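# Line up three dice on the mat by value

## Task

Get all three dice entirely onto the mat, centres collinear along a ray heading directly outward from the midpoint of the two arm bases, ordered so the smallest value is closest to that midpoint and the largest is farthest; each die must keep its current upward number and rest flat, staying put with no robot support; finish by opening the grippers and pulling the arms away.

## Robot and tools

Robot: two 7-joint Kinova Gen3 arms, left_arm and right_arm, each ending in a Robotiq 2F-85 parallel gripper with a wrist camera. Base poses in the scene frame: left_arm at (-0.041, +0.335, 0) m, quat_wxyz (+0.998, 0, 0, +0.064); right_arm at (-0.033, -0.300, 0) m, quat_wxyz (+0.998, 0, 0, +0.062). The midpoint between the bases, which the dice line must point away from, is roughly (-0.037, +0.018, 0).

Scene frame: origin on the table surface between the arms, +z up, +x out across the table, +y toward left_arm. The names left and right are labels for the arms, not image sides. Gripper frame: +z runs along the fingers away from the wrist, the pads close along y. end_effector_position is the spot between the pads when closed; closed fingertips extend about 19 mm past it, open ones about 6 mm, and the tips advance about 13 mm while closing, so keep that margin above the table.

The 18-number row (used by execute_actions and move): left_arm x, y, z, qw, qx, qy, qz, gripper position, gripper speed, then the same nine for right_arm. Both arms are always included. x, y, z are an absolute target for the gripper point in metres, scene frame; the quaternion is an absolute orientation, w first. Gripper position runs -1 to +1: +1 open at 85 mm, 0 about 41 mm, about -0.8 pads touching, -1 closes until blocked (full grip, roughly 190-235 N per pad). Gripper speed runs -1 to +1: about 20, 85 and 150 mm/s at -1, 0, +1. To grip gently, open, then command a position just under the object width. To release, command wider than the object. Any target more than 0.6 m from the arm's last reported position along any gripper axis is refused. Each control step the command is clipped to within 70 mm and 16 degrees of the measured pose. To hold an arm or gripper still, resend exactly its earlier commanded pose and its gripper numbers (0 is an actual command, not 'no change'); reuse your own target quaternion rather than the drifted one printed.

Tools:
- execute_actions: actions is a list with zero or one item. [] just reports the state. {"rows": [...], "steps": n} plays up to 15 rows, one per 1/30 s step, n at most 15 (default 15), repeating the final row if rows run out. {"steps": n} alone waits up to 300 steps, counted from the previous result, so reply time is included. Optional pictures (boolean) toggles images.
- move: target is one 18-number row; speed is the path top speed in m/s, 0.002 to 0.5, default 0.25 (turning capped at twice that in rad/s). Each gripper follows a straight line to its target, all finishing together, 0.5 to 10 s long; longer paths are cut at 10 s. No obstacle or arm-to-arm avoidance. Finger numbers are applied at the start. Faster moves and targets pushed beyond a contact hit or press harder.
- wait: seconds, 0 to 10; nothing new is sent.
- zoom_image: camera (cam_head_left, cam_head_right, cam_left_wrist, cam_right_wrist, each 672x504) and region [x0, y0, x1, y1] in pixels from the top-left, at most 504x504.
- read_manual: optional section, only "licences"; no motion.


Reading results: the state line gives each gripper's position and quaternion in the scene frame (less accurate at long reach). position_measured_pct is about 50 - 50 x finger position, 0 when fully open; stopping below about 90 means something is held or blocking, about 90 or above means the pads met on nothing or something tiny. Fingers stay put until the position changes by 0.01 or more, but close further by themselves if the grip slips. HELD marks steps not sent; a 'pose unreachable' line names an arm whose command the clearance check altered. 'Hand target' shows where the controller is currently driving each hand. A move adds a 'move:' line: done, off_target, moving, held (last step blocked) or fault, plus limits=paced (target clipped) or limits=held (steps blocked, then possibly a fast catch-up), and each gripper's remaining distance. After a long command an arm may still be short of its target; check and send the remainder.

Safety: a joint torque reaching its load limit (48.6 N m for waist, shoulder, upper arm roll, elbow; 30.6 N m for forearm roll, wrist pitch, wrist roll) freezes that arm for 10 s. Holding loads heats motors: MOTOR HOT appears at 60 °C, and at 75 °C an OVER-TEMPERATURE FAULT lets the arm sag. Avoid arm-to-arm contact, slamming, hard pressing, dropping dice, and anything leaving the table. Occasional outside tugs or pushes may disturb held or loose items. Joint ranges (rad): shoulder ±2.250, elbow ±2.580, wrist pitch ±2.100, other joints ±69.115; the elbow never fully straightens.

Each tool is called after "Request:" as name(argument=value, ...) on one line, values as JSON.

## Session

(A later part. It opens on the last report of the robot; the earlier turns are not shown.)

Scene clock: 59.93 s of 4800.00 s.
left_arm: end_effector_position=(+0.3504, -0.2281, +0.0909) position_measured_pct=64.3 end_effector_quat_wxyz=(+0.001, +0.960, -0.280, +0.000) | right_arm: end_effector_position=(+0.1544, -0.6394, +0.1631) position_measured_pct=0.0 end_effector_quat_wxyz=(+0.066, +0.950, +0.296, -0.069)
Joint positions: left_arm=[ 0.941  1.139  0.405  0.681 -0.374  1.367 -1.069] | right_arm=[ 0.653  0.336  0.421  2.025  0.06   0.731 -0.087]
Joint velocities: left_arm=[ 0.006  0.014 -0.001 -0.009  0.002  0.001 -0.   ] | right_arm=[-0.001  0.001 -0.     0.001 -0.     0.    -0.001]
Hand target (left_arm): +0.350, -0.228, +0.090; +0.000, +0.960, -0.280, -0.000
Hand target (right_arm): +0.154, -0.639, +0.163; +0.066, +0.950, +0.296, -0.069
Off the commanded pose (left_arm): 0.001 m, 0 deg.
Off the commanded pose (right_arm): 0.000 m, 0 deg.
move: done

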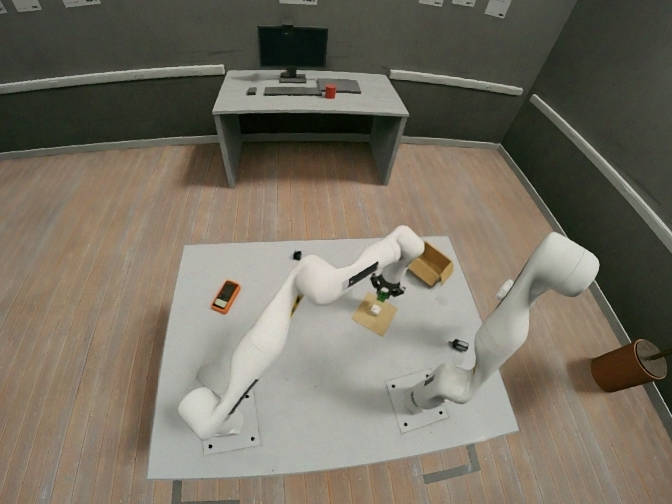

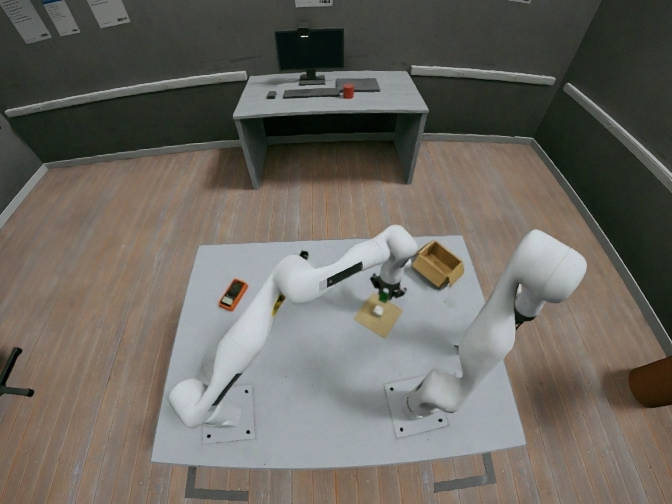

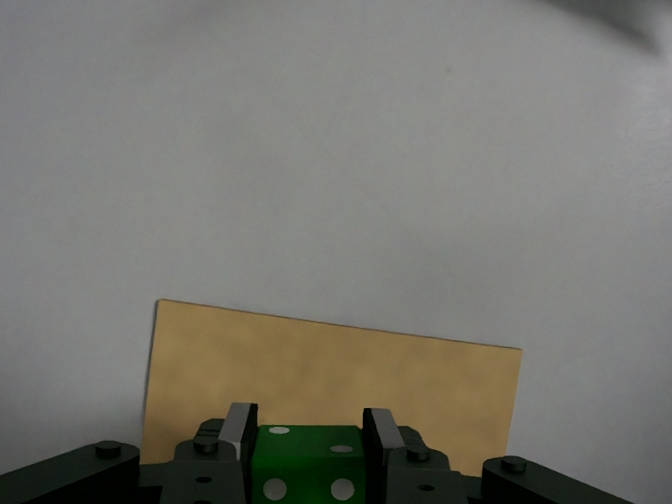

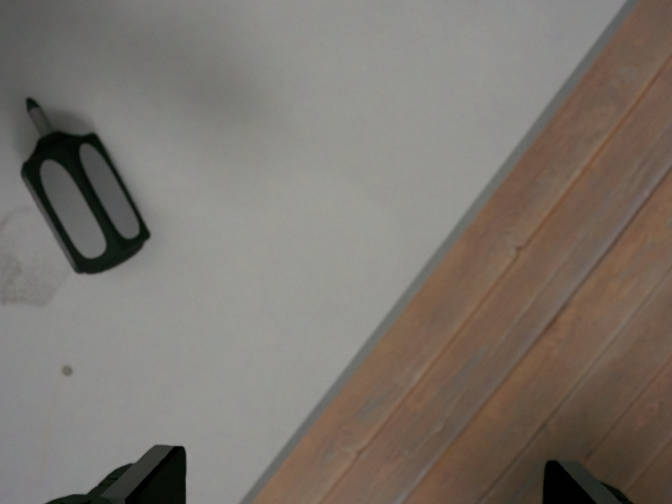

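Request:
move(target=[0.355,-0.231,0.027,0,0.96,-0.28,0,-1,0,0.1544,-0.6394,0.1631,0.066,0.95,0.296,-0.069,1,0], speed=0.08)

Request:
move(target=[0.355,-0.231,0.027,0,0.96,-0.28,0,0.2,0,0.1544,-0.6394,0.1631,0.066,0.95,0.296,-0.069,1,0])

Request:
move(target=[0.355,-0.231,0.12,0,0.96,-0.28,0,1,0,0.1544,-0.6394,0.1631,0.066,0.95,0.296,-0.069,1,0])

Request:
move(target=[0.55,0.056,0.20,0,0.98,-0.199,0,1,0,0.1544,-0.6394,0.1631,0.066,0.95,0.296,-0.069,1,0])

Scene clock: 68.80 s of 4800.00 s.
left_arm: end_effector_position=(+0.3551, -0.2310, +0.0273) position_measured_pct=64.3 end_effector_quat_wxyz=(+0.000, +0.960, -0.280, +0.000) | right_arm: end_effector_position=(+0.1544, -0.6394, +0.1631) position_measured_pct=0.0 end_effector_quat_wxyz=(+0.066, +0.950, +0.296, -0.069)
Joint positions: left_arm=[ 0.94   1.223  0.392  0.702 -0.386  1.266 -1.064] | right_arm=[ 0.653  0.336  0.421  2.025  0.06   0.731 -0.087]
Joint velocities: left_arm=[-0.001  0.     0.001 -0.002  0.001  0.002 -0.   ] | right_arm=[ 0.    -0.001  0.001 -0.002  0.001  0.     0.003]
Hand target (left_arm): +0.355, -0.231, +0.027; -0.000, +0.960, -0.280, +0.000
Hand target (right_arm): +0.154, -0.639, +0.163; +0.066, +0.950, +0.296, -0.069
Off the commanded pose (left_arm): 0.000 m, 0 deg.
Off the commanded pose (right_arm): 0.000 m, 0 deg.
After step 90, 4.80 s passed at rest.
move: done

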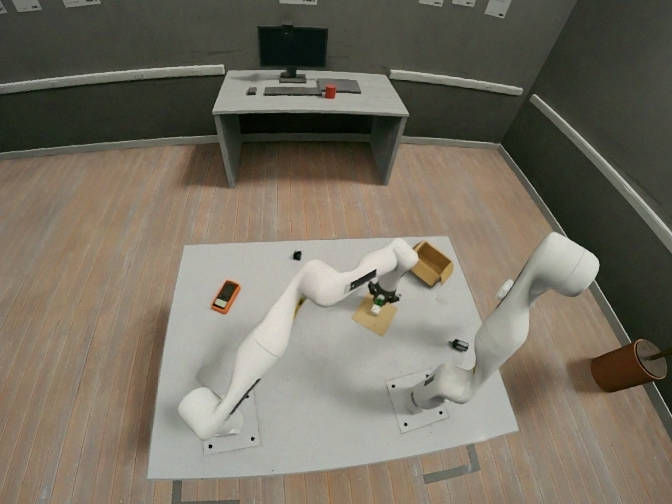

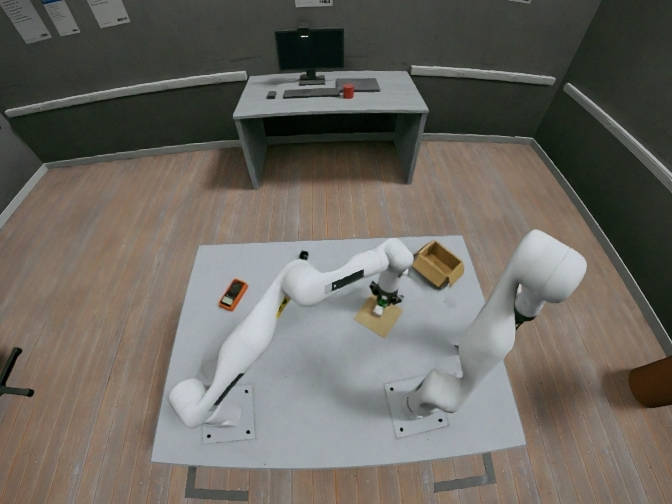

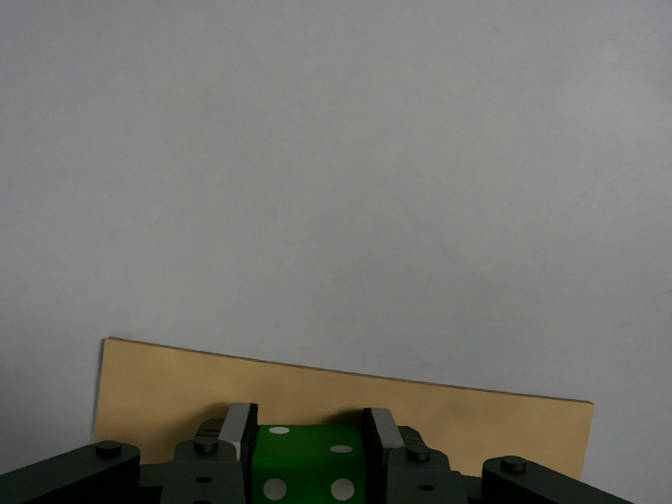

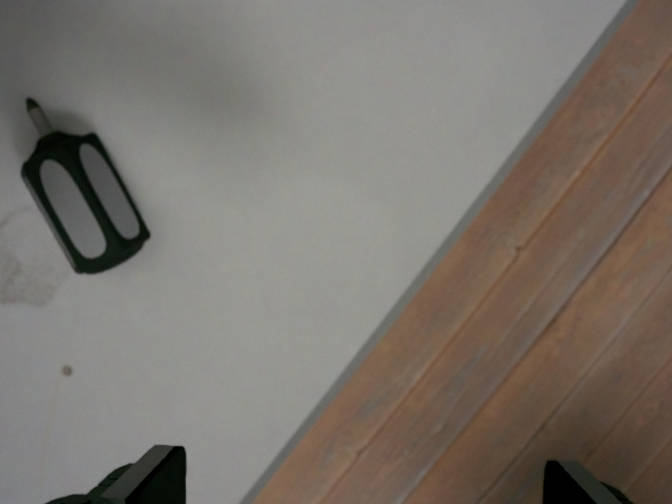

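Scene clock: 69.50 s of 4800.00 s.
left_arm: end_effector_position=(+0.3550, -0.2310, +0.0270) position_measured_pct=40.1 end_effector_quat_wxyz=(+0.000, +0.960, -0.280, +0.000) | right_arm: end_effector_position=(+0.1544, -0.6394, +0.1631) position_measured_pct=0.0 end_effector_quat_wxyz=(+0.066, +0.950, +0.296, -0.069)
Joint positions: left_arm=[ 0.94   1.223  0.392  0.702 -0.386  1.265 -1.064] | right_arm=[ 0.653  0.336  0.421  2.025  0.06   0.731 -0.087]
Joint velocities: left_arm=[ 0.     0.001  0.001 -0.     0.001  0.     0.   ] | right_arm=[ 0.001 -0.001  0.     0.001  0.     0.    -0.001]
Hand target (left_arm): +0.355, -0.231, +0.027; +0.000, +0.960, -0.280, -0.000
Hand target (right_arm): +0.154, -0.639, +0.163; +0.066, +0.950, +0.296, -0.069
Off the commanded pose (left_arm): 0.000 m, 0 deg.
Off the commanded pose (right_arm): 0.000 m, 0 deg.
move: done

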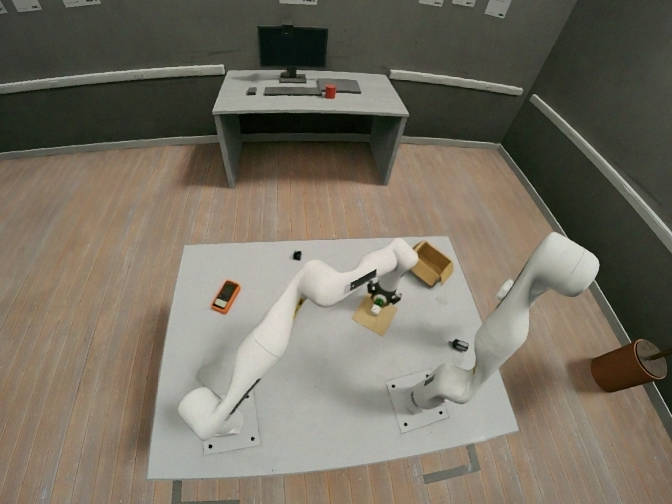

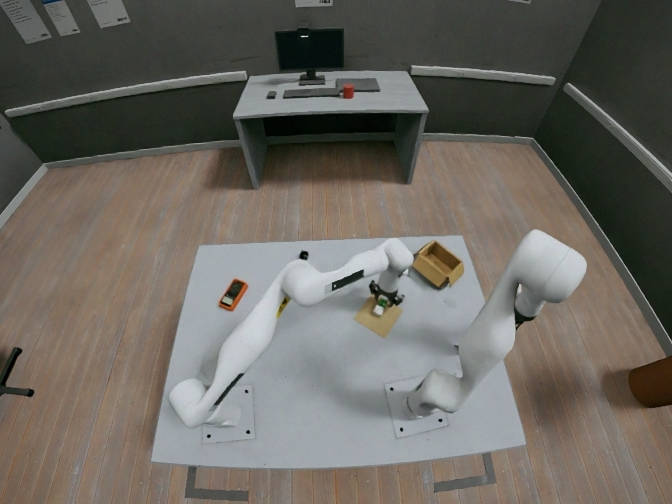

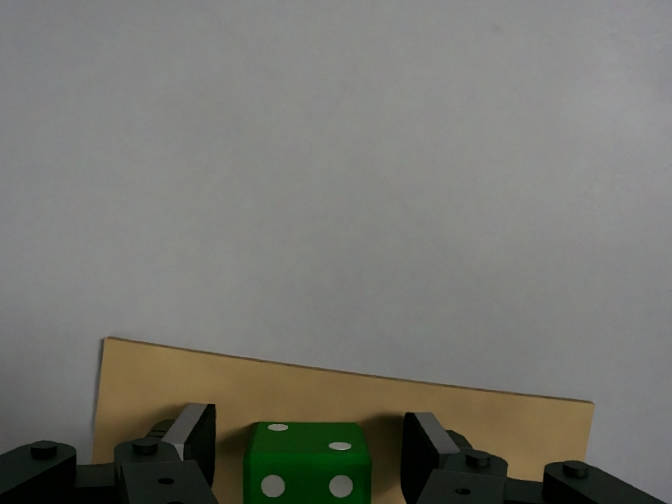

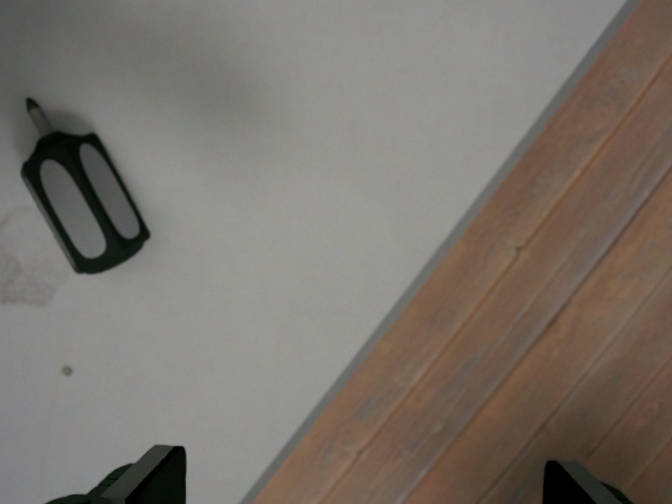

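Scene clock: 70.30 s of 4800.00 s.
left_arm: end_effector_position=(+0.3551, -0.2310, +0.1201) position_measured_pct=0.0 end_effector_quat_wxyz=(+0.000, +0.960, -0.280, +0.000) | right_arm: end_effector_position=(+0.1544, -0.6394, +0.1631) position_measured_pct=0.0 end_effector_quat_wxyz=(+0.066, +0.950, +0.296, -0.069)
Joint positions: left_arm=[ 0.952  1.139  0.41   0.583 -0.372  1.461 -1.091] | right_arm=[ 0.653  0.336  0.421  2.025  0.06   0.731 -0.087]
Joint velocities: left_arm=[ 0.001  0.001 -0.    -0.001  0.001  0.    -0.001] | right_arm=[ 0.002  0.001  0.001 -0.    -0.001 -0.     0.001]
Hand target (left_arm): +0.355, -0.231, +0.120; +0.000, +0.960, -0.280, +0.000
Hand target (right_arm): +0.154, -0.639, +0.163; +0.066, +0.950, +0.296, -0.069
Off the commanded pose (left_arm): 0.000 m, 0 deg.
Off the commanded pose (right_arm): 0.000 m, 0 deg.
move: done

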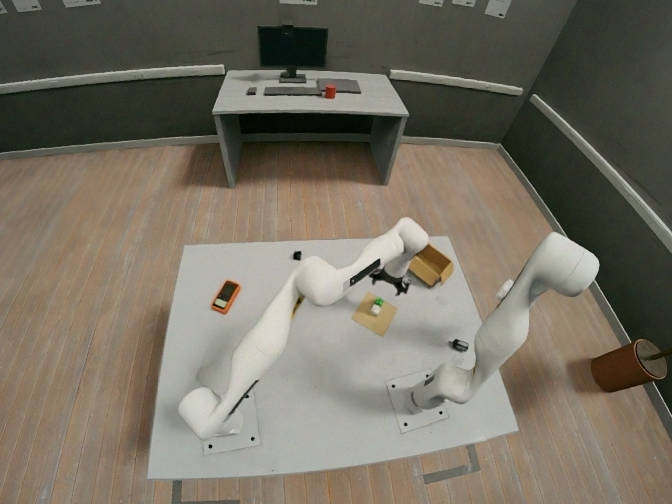

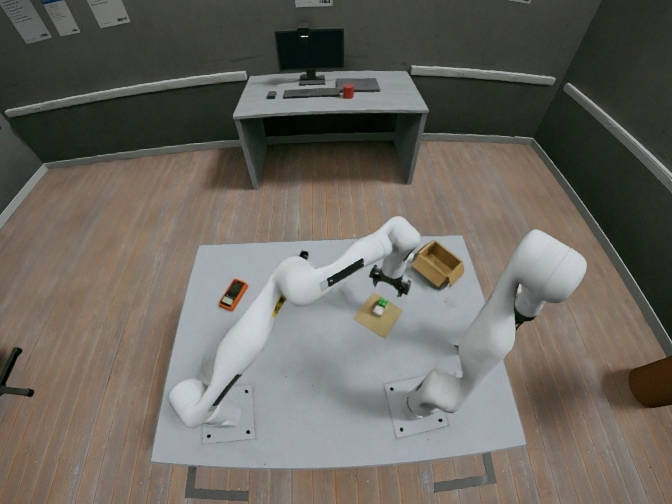

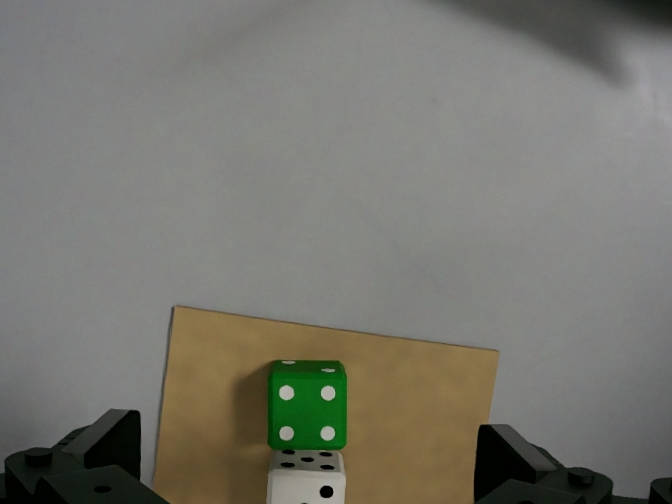

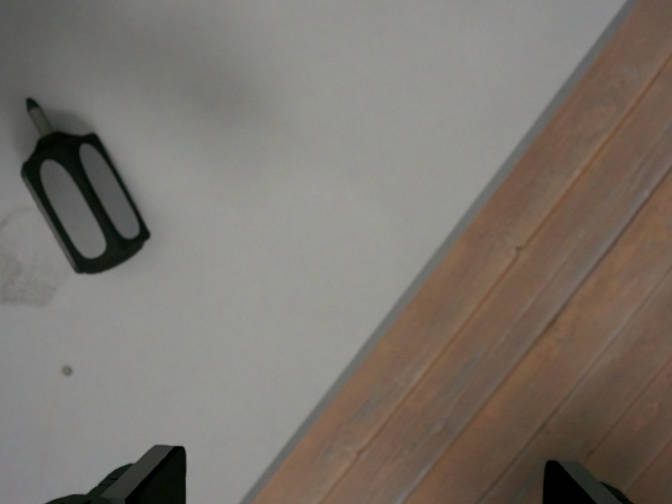

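Scene clock: 72.10 s of 4800.00 s.
left_arm: end_effector_position=(+0.5488, +0.0556, +0.2002) position_measured_pct=0.0 end_effector_quat_wxyz=(+0.001, +0.980, -0.199, +0.000) | right_arm: end_effector_position=(+0.1544, -0.6394, +0.1631) position_measured_pct=0.0 end_effector_quat_wxyz=(+0.066, +0.950, +0.296, -0.069)
Joint positions: left_arm=[ 0.406  0.958  0.406  0.718 -0.328  1.508 -1.43 ] | right_arm=[ 0.653  0.336  0.421  2.025  0.06   0.731 -0.087]
Joint velocities: left_arm=[-0.004  0.004 -0.001 -0.003 -0.     0.001 -0.002] | right_arm=[ 0.003  0.001 -0.001  0.001 -0.002  0.    -0.001]
Hand target (left_arm): +0.549, +0.056, +0.200; +0.001, +0.980, -0.199, -0.000
Hand target (right_arm): +0.154, -0.639, +0.163; +0.066, +0.950, +0.296, -0.069
Off the commanded pose (left_arm): 0.001 m, 0 deg.
Off the commanded pose (right_arm): 0.000 m, 0 deg.
move: done

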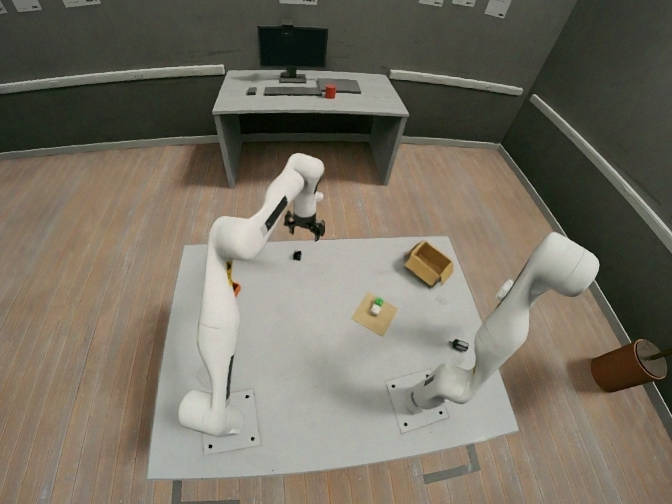

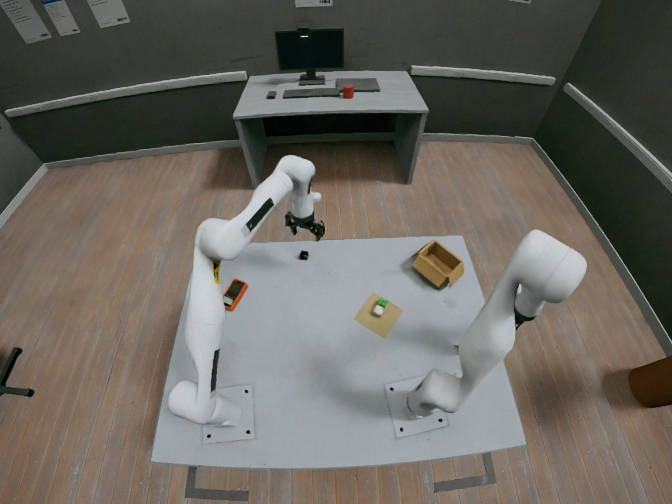

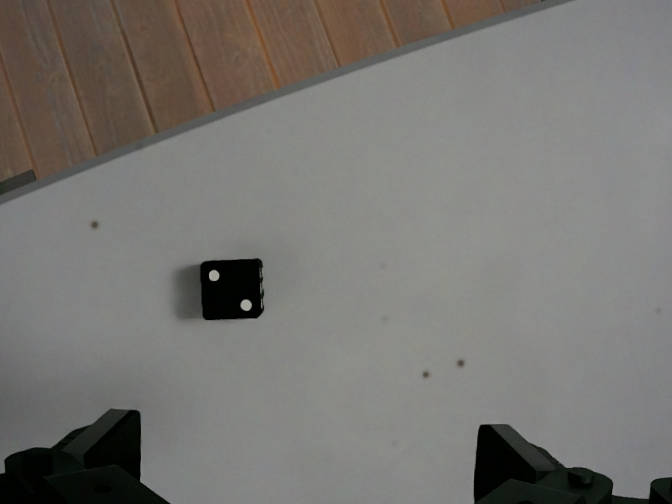

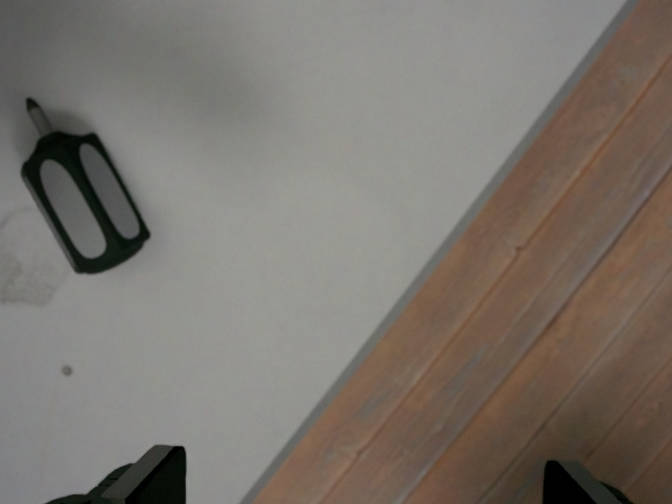

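Request:
move(target=[0.600,0.076,0.022,0,0.98,-0.199,0,1,0,0.1544,-0.6394,0.1631,0.066,0.95,0.296,-0.069,1,0], speed=0.15)

Scene clock: 77.53 s of 4800.00 s.
left_arm: end_effector_position=(+0.6001, +0.0761, +0.0225) position_measured_pct=0.0 end_effector_quat_wxyz=(+0.000, +0.980, -0.199, +0.000) | right_arm: end_effector_position=(+0.1544, -0.6394, +0.1631) position_measured_pct=0.0 end_effector_quat_wxyz=(+0.066, +0.950, +0.296, -0.069)
Joint positions: left_arm=[ 0.369  1.229  0.372  0.698 -0.368  1.258 -1.481] | right_arm=[ 0.653  0.336  0.421  2.025  0.06   0.731 -0.087]
Joint velocities: left_arm=[ 0.002  0.006 -0.001 -0.002  0.002  0.001 -0.   ] | right_arm=[ 0.001 -0.001 -0.     0.001 -0.    -0.    -0.001]
Hand target (left_arm): +0.600, +0.076, +0.022; +0.000, +0.980, -0.199, +0.000
Hand target (right_arm): +0.154, -0.639, +0.163; +0.066, +0.950, +0.296, -0.069
Off the commanded pose (left_arm): 0.001 m, 0 deg.
Off the commanded pose (right_arm): 0.000 m, 0 deg.
After step 90, 0.87 s passed at rest.
move: done

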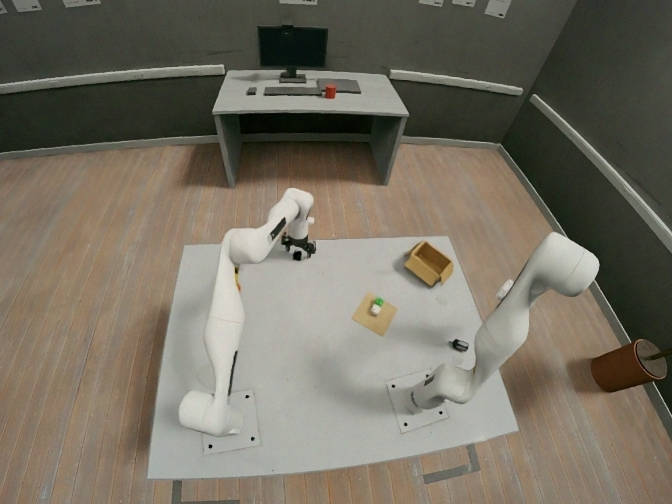

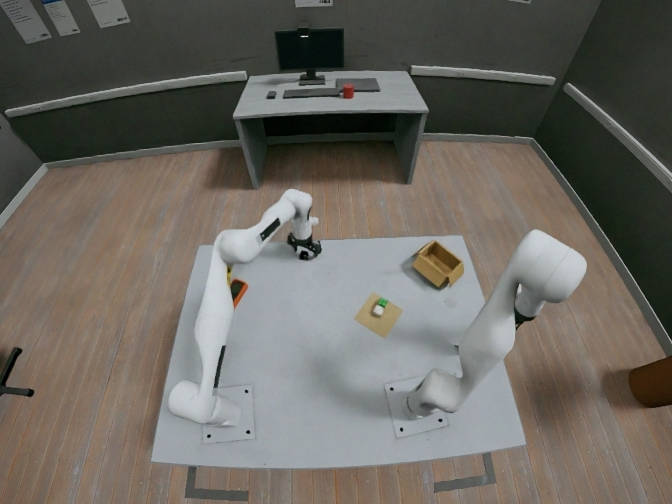

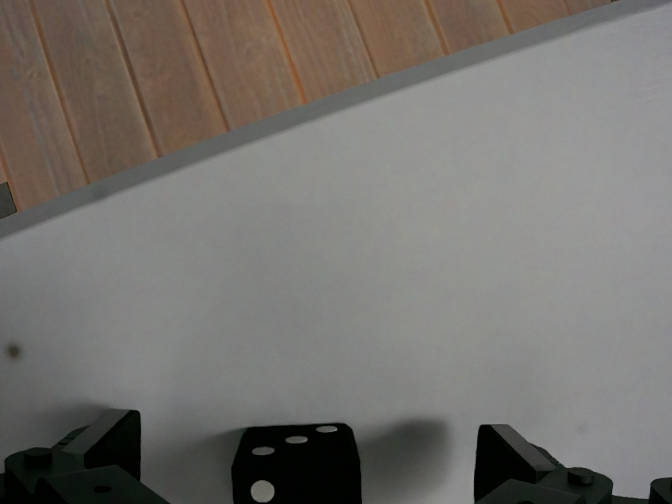

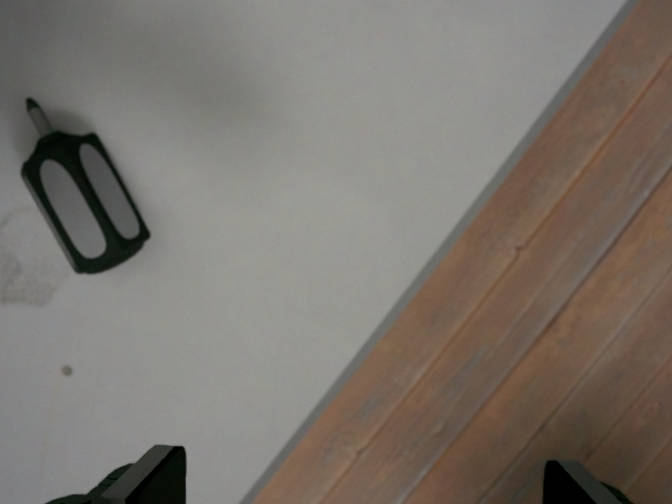

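Request:
move(target=[0.594,0.080,0.022,0,0.98,-0.199,0,1,0,0.1544,-0.6394,0.1631,0.066,0.95,0.296,-0.069,1,0], speed=0.05)

Request:
move(target=[0.594,0.080,0.022,0,0.98,-0.199,0,-1,0,0.1544,-0.6394,0.1631,0.066,0.95,0.296,-0.069,1,0])

Request:
move(target=[0.55,0.05,0.12,0,0.96,-0.28,0,-1,0,0.1544,-0.6394,0.1631,0.066,0.95,0.296,-0.069,1,0])

Request:
move(target=[0.284,-0.187,0.09,0,0.96,-0.28,0,-1,0,0.1544,-0.6394,0.1631,0.066,0.95,0.296,-0.069,1,0])

Scene clock: 83.40 s of 4800.00 s.
left_arm: end_effector_position=(+0.5939, +0.0800, +0.0218) position_measured_pct=0.0 end_effector_quat_wxyz=(-0.000, +0.980, -0.199, -0.000) | right_arm: end_effector_position=(+0.1544, -0.6394, +0.1631) position_measured_pct=0.0 end_effector_quat_wxyz=(+0.066, +0.950, +0.296, -0.069)
Joint positions: left_arm=[ 0.359  1.207  0.371  0.754 -0.368  1.228 -1.473] | right_arm=[ 0.653  0.336  0.421  2.025  0.06   0.731 -0.087]
Joint velocities: left_arm=[-0.    -0.004  0.003  0.001  0.002 -0.001  0.   ] | right_arm=[-0.001  0.001  0.001  0.001  0.001 -0.     0.   ]
Hand target (left_arm): +0.594, +0.080, +0.022; -0.000, +0.980, -0.199, -0.000
Hand target (right_arm): +0.154, -0.639, +0.163; +0.066, +0.950, +0.296, -0.069
Off the commanded pose (left_arm): 0.000 m, 0 deg.
Off the commanded pose (right_arm): 0.000 m, 0 deg.
After step 90, 2.17 s passed at rest.
move: done

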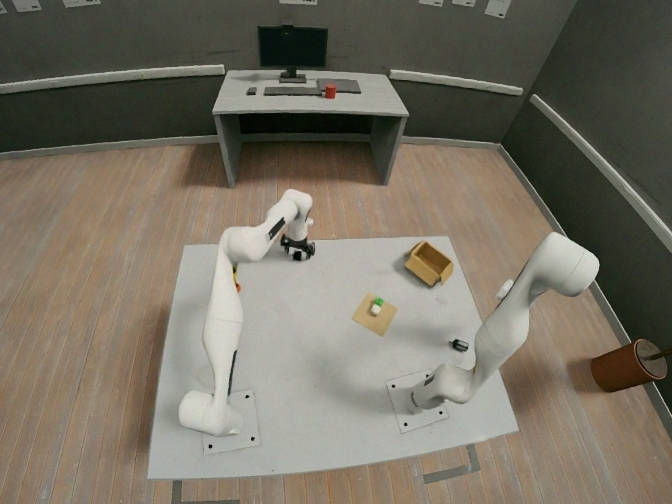

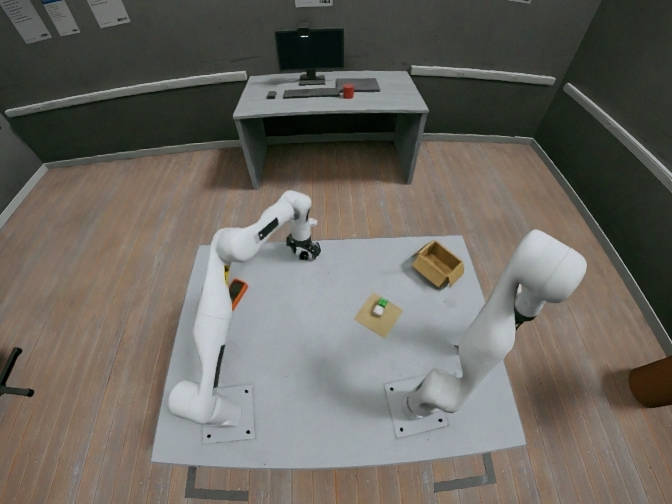

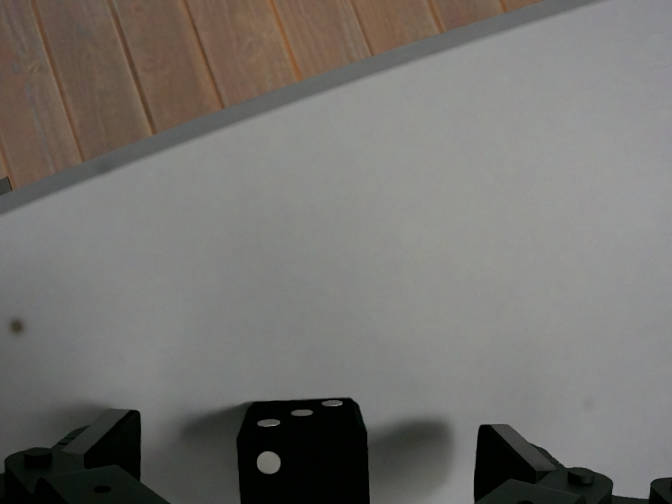

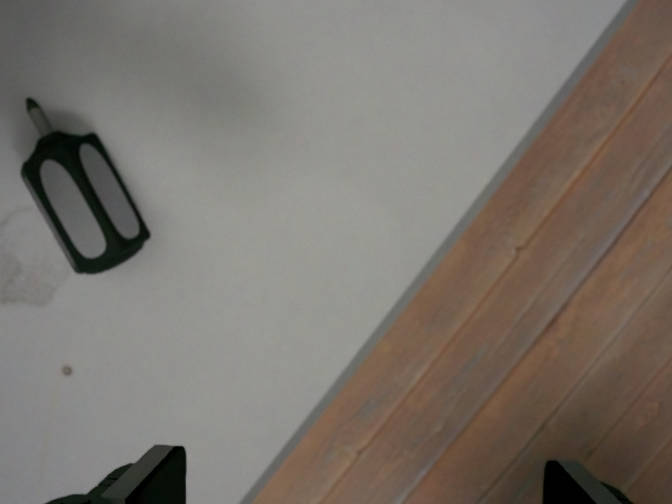

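Scene clock: 84.43 s of 4800.00 s.
left_arm: end_effector_position=(+0.5942, +0.0799, +0.0225) position_measured_pct=63.5 end_effector_quat_wxyz=(+0.000, +0.980, -0.199, +0.000) | right_arm: end_effector_position=(+0.1544, -0.6394, +0.1631) position_measured_pct=0.0 end_effector_quat_wxyz=(+0.066, +0.950, +0.296, -0.069)
Joint positions: left_arm=[ 0.359  1.206  0.371  0.754 -0.368  1.228 -1.473] | right_arm=[ 0.653  0.336  0.421  2.025  0.06   0.731 -0.087]
Joint velocities: left_arm=[-0.     0.001  0.    -0.     0.001 -0.002  0.001] | right_arm=[ 0.    -0.    -0.001  0.    -0.002  0.     0.   ]
Hand target (left_arm): +0.594, +0.080, +0.022; +0.000, +0.980, -0.199, +0.000
Hand target (right_arm): +0.154, -0.639, +0.163; +0.066, +0.950, +0.296, -0.069
Off the commanded pose (left_arm): 0.001 m, 0 deg.
Off the commanded pose (right_arm): 0.000 m, 0 deg.
move: done

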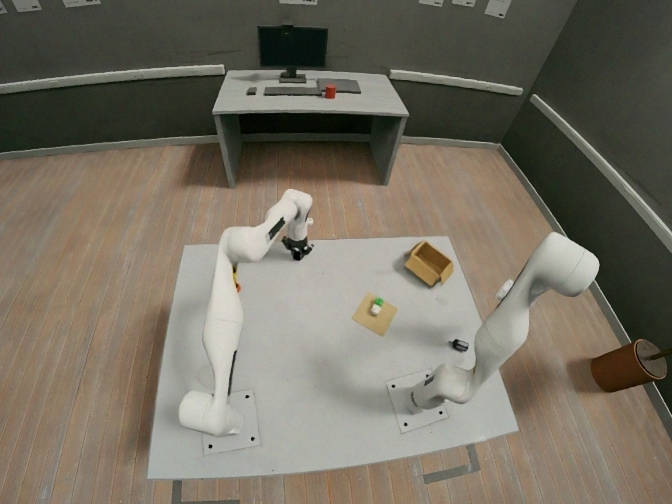

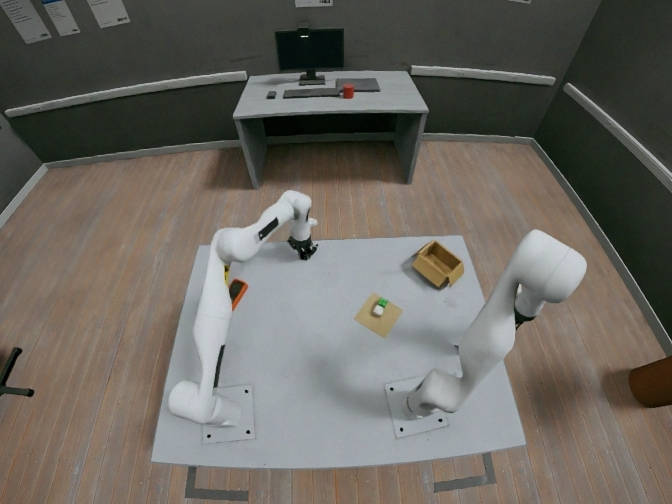

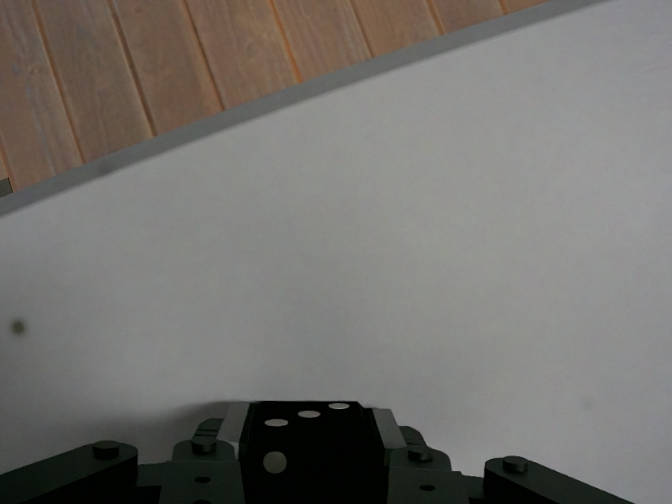

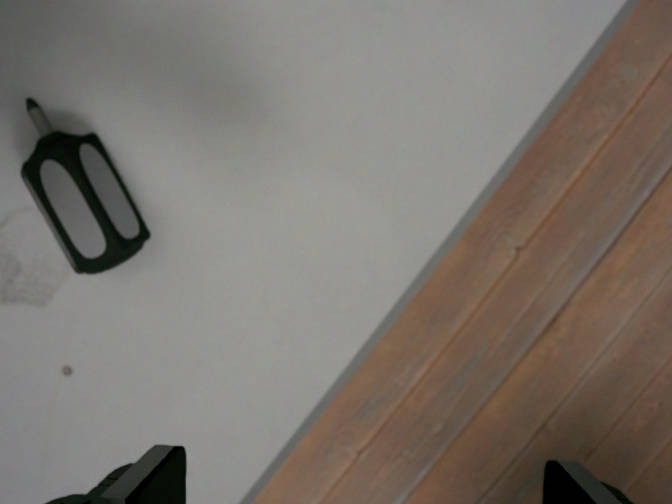

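Scene clock: 85.27 s of 4800.00 s.
left_arm: end_effector_position=(+0.5500, +0.0500, +0.1196) position_measured_pct=63.5 end_effector_quat_wxyz=(-0.000, +0.960, -0.280, -0.000) | right_arm: end_effector_position=(+0.1544, -0.6394, +0.1631) position_measured_pct=0.0 end_effector_quat_wxyz=(+0.066, +0.950, +0.296, -0.069)
Joint positions: left_arm=[ 0.392  1.024  0.42   0.854 -0.368  1.323 -1.551] | right_arm=[ 0.653  0.336  0.421  2.025  0.06   0.731 -0.087]
Joint velocities: left_arm=[-0.002 -0.007  0.001  0.001 -0.001 -0.001  0.   ] | right_arm=[-0.003 -0.    -0.001 -0.     0.     0.     0.001]
Hand target (left_arm): +0.550, +0.050, +0.120; -0.000, +0.960, -0.280, -0.000
Hand target (right_arm): +0.154, -0.639, +0.163; +0.066, +0.950, +0.296, -0.069
Off the commanded pose (left_arm): 0.000 m, 0 deg.
Off the commanded pose (right_arm): 0.000 m, 0 deg.
move: done

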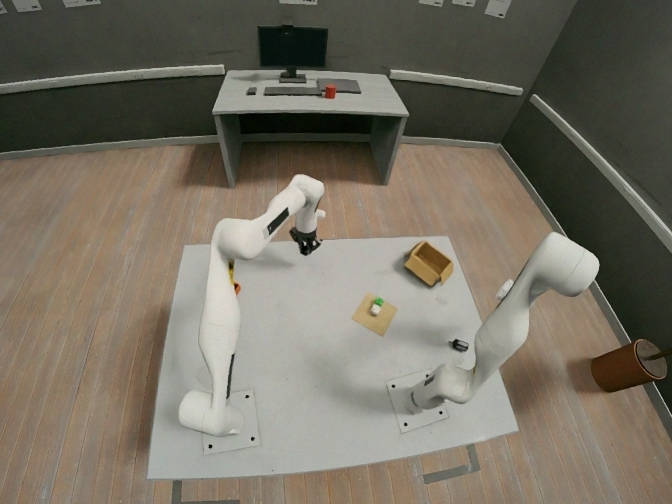

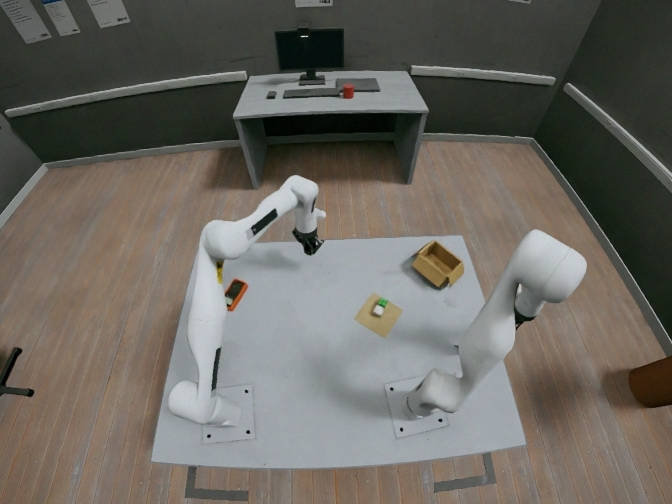

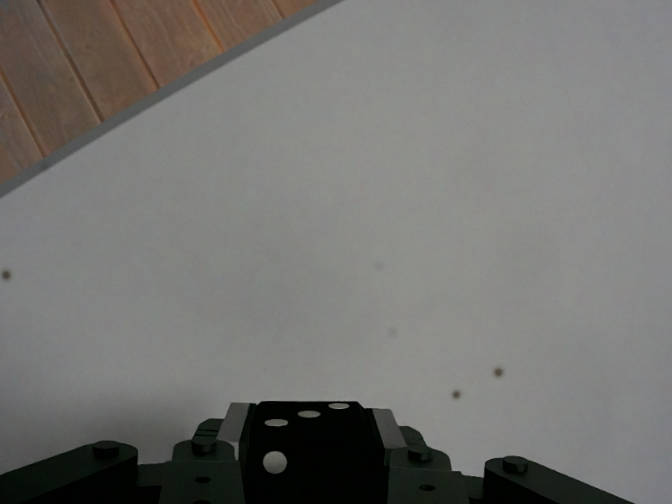

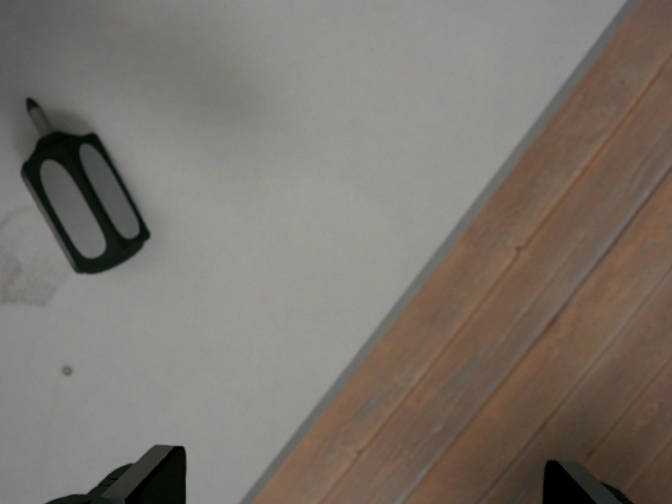

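Scene clock: 87.07 s of 4800.00 s.
left_arm: end_effector_position=(+0.2856, -0.1863, +0.0902) position_measured_pct=63.5 end_effector_quat_wxyz=(-0.001, +0.960, -0.279, +0.000) | right_arm: end_effector_position=(+0.1544, -0.6394, +0.1631) position_measured_pct=0.0 end_effector_quat_wxyz=(+0.066, +0.950, +0.296, -0.069)
Joint positions: left_arm=[ 0.92   0.946  0.397  1.126 -0.356  1.135 -0.948] | right_arm=[ 0.653  0.336  0.421  2.025  0.06   0.731 -0.087]
Joint velocities: left_arm=[ 0.007  0.005  0.004 -0.001 -0.002  0.001  0.002] | right_arm=[ 0.001  0.001 -0.    -0.001  0.001 -0.     0.   ]
Hand target (left_arm): +0.285, -0.187, +0.090; -0.001, +0.960, -0.280, +0.000
Hand target (right_arm): +0.154, -0.639, +0.163; +0.066, +0.950, +0.296, -0.069
Off the commanded pose (left_arm): 0.002 m, 0 deg.
Off the commanded pose (right_arm): 0.000 m, 0 deg.
move: done

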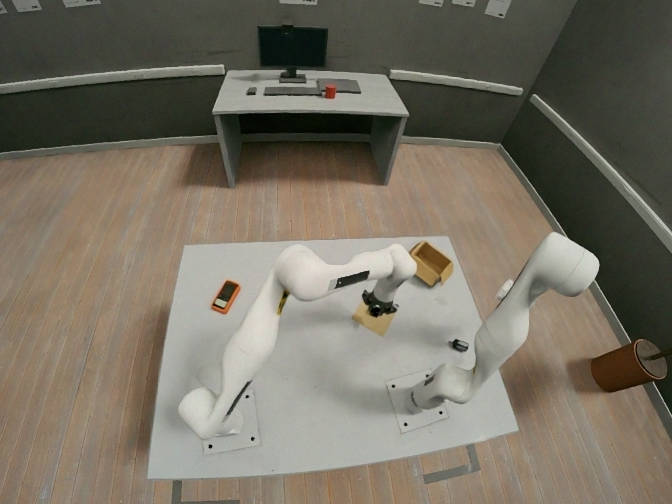

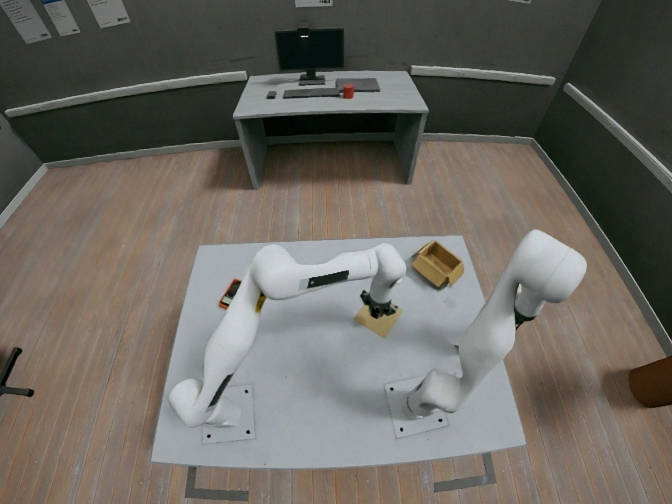

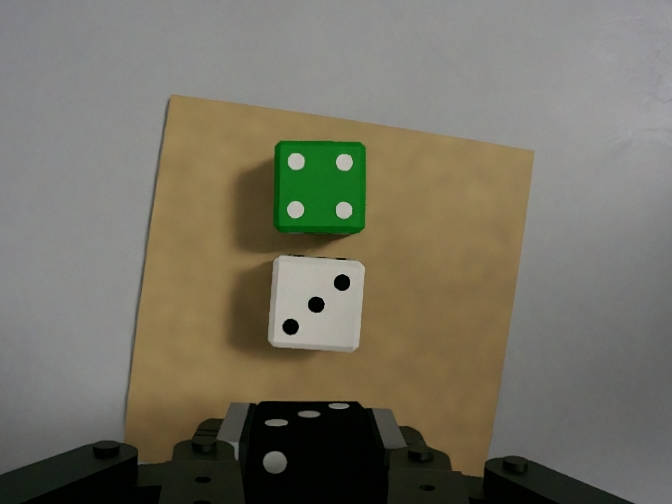

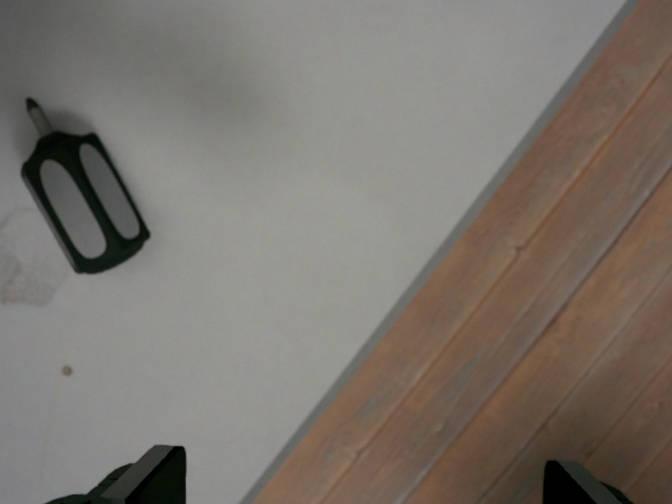

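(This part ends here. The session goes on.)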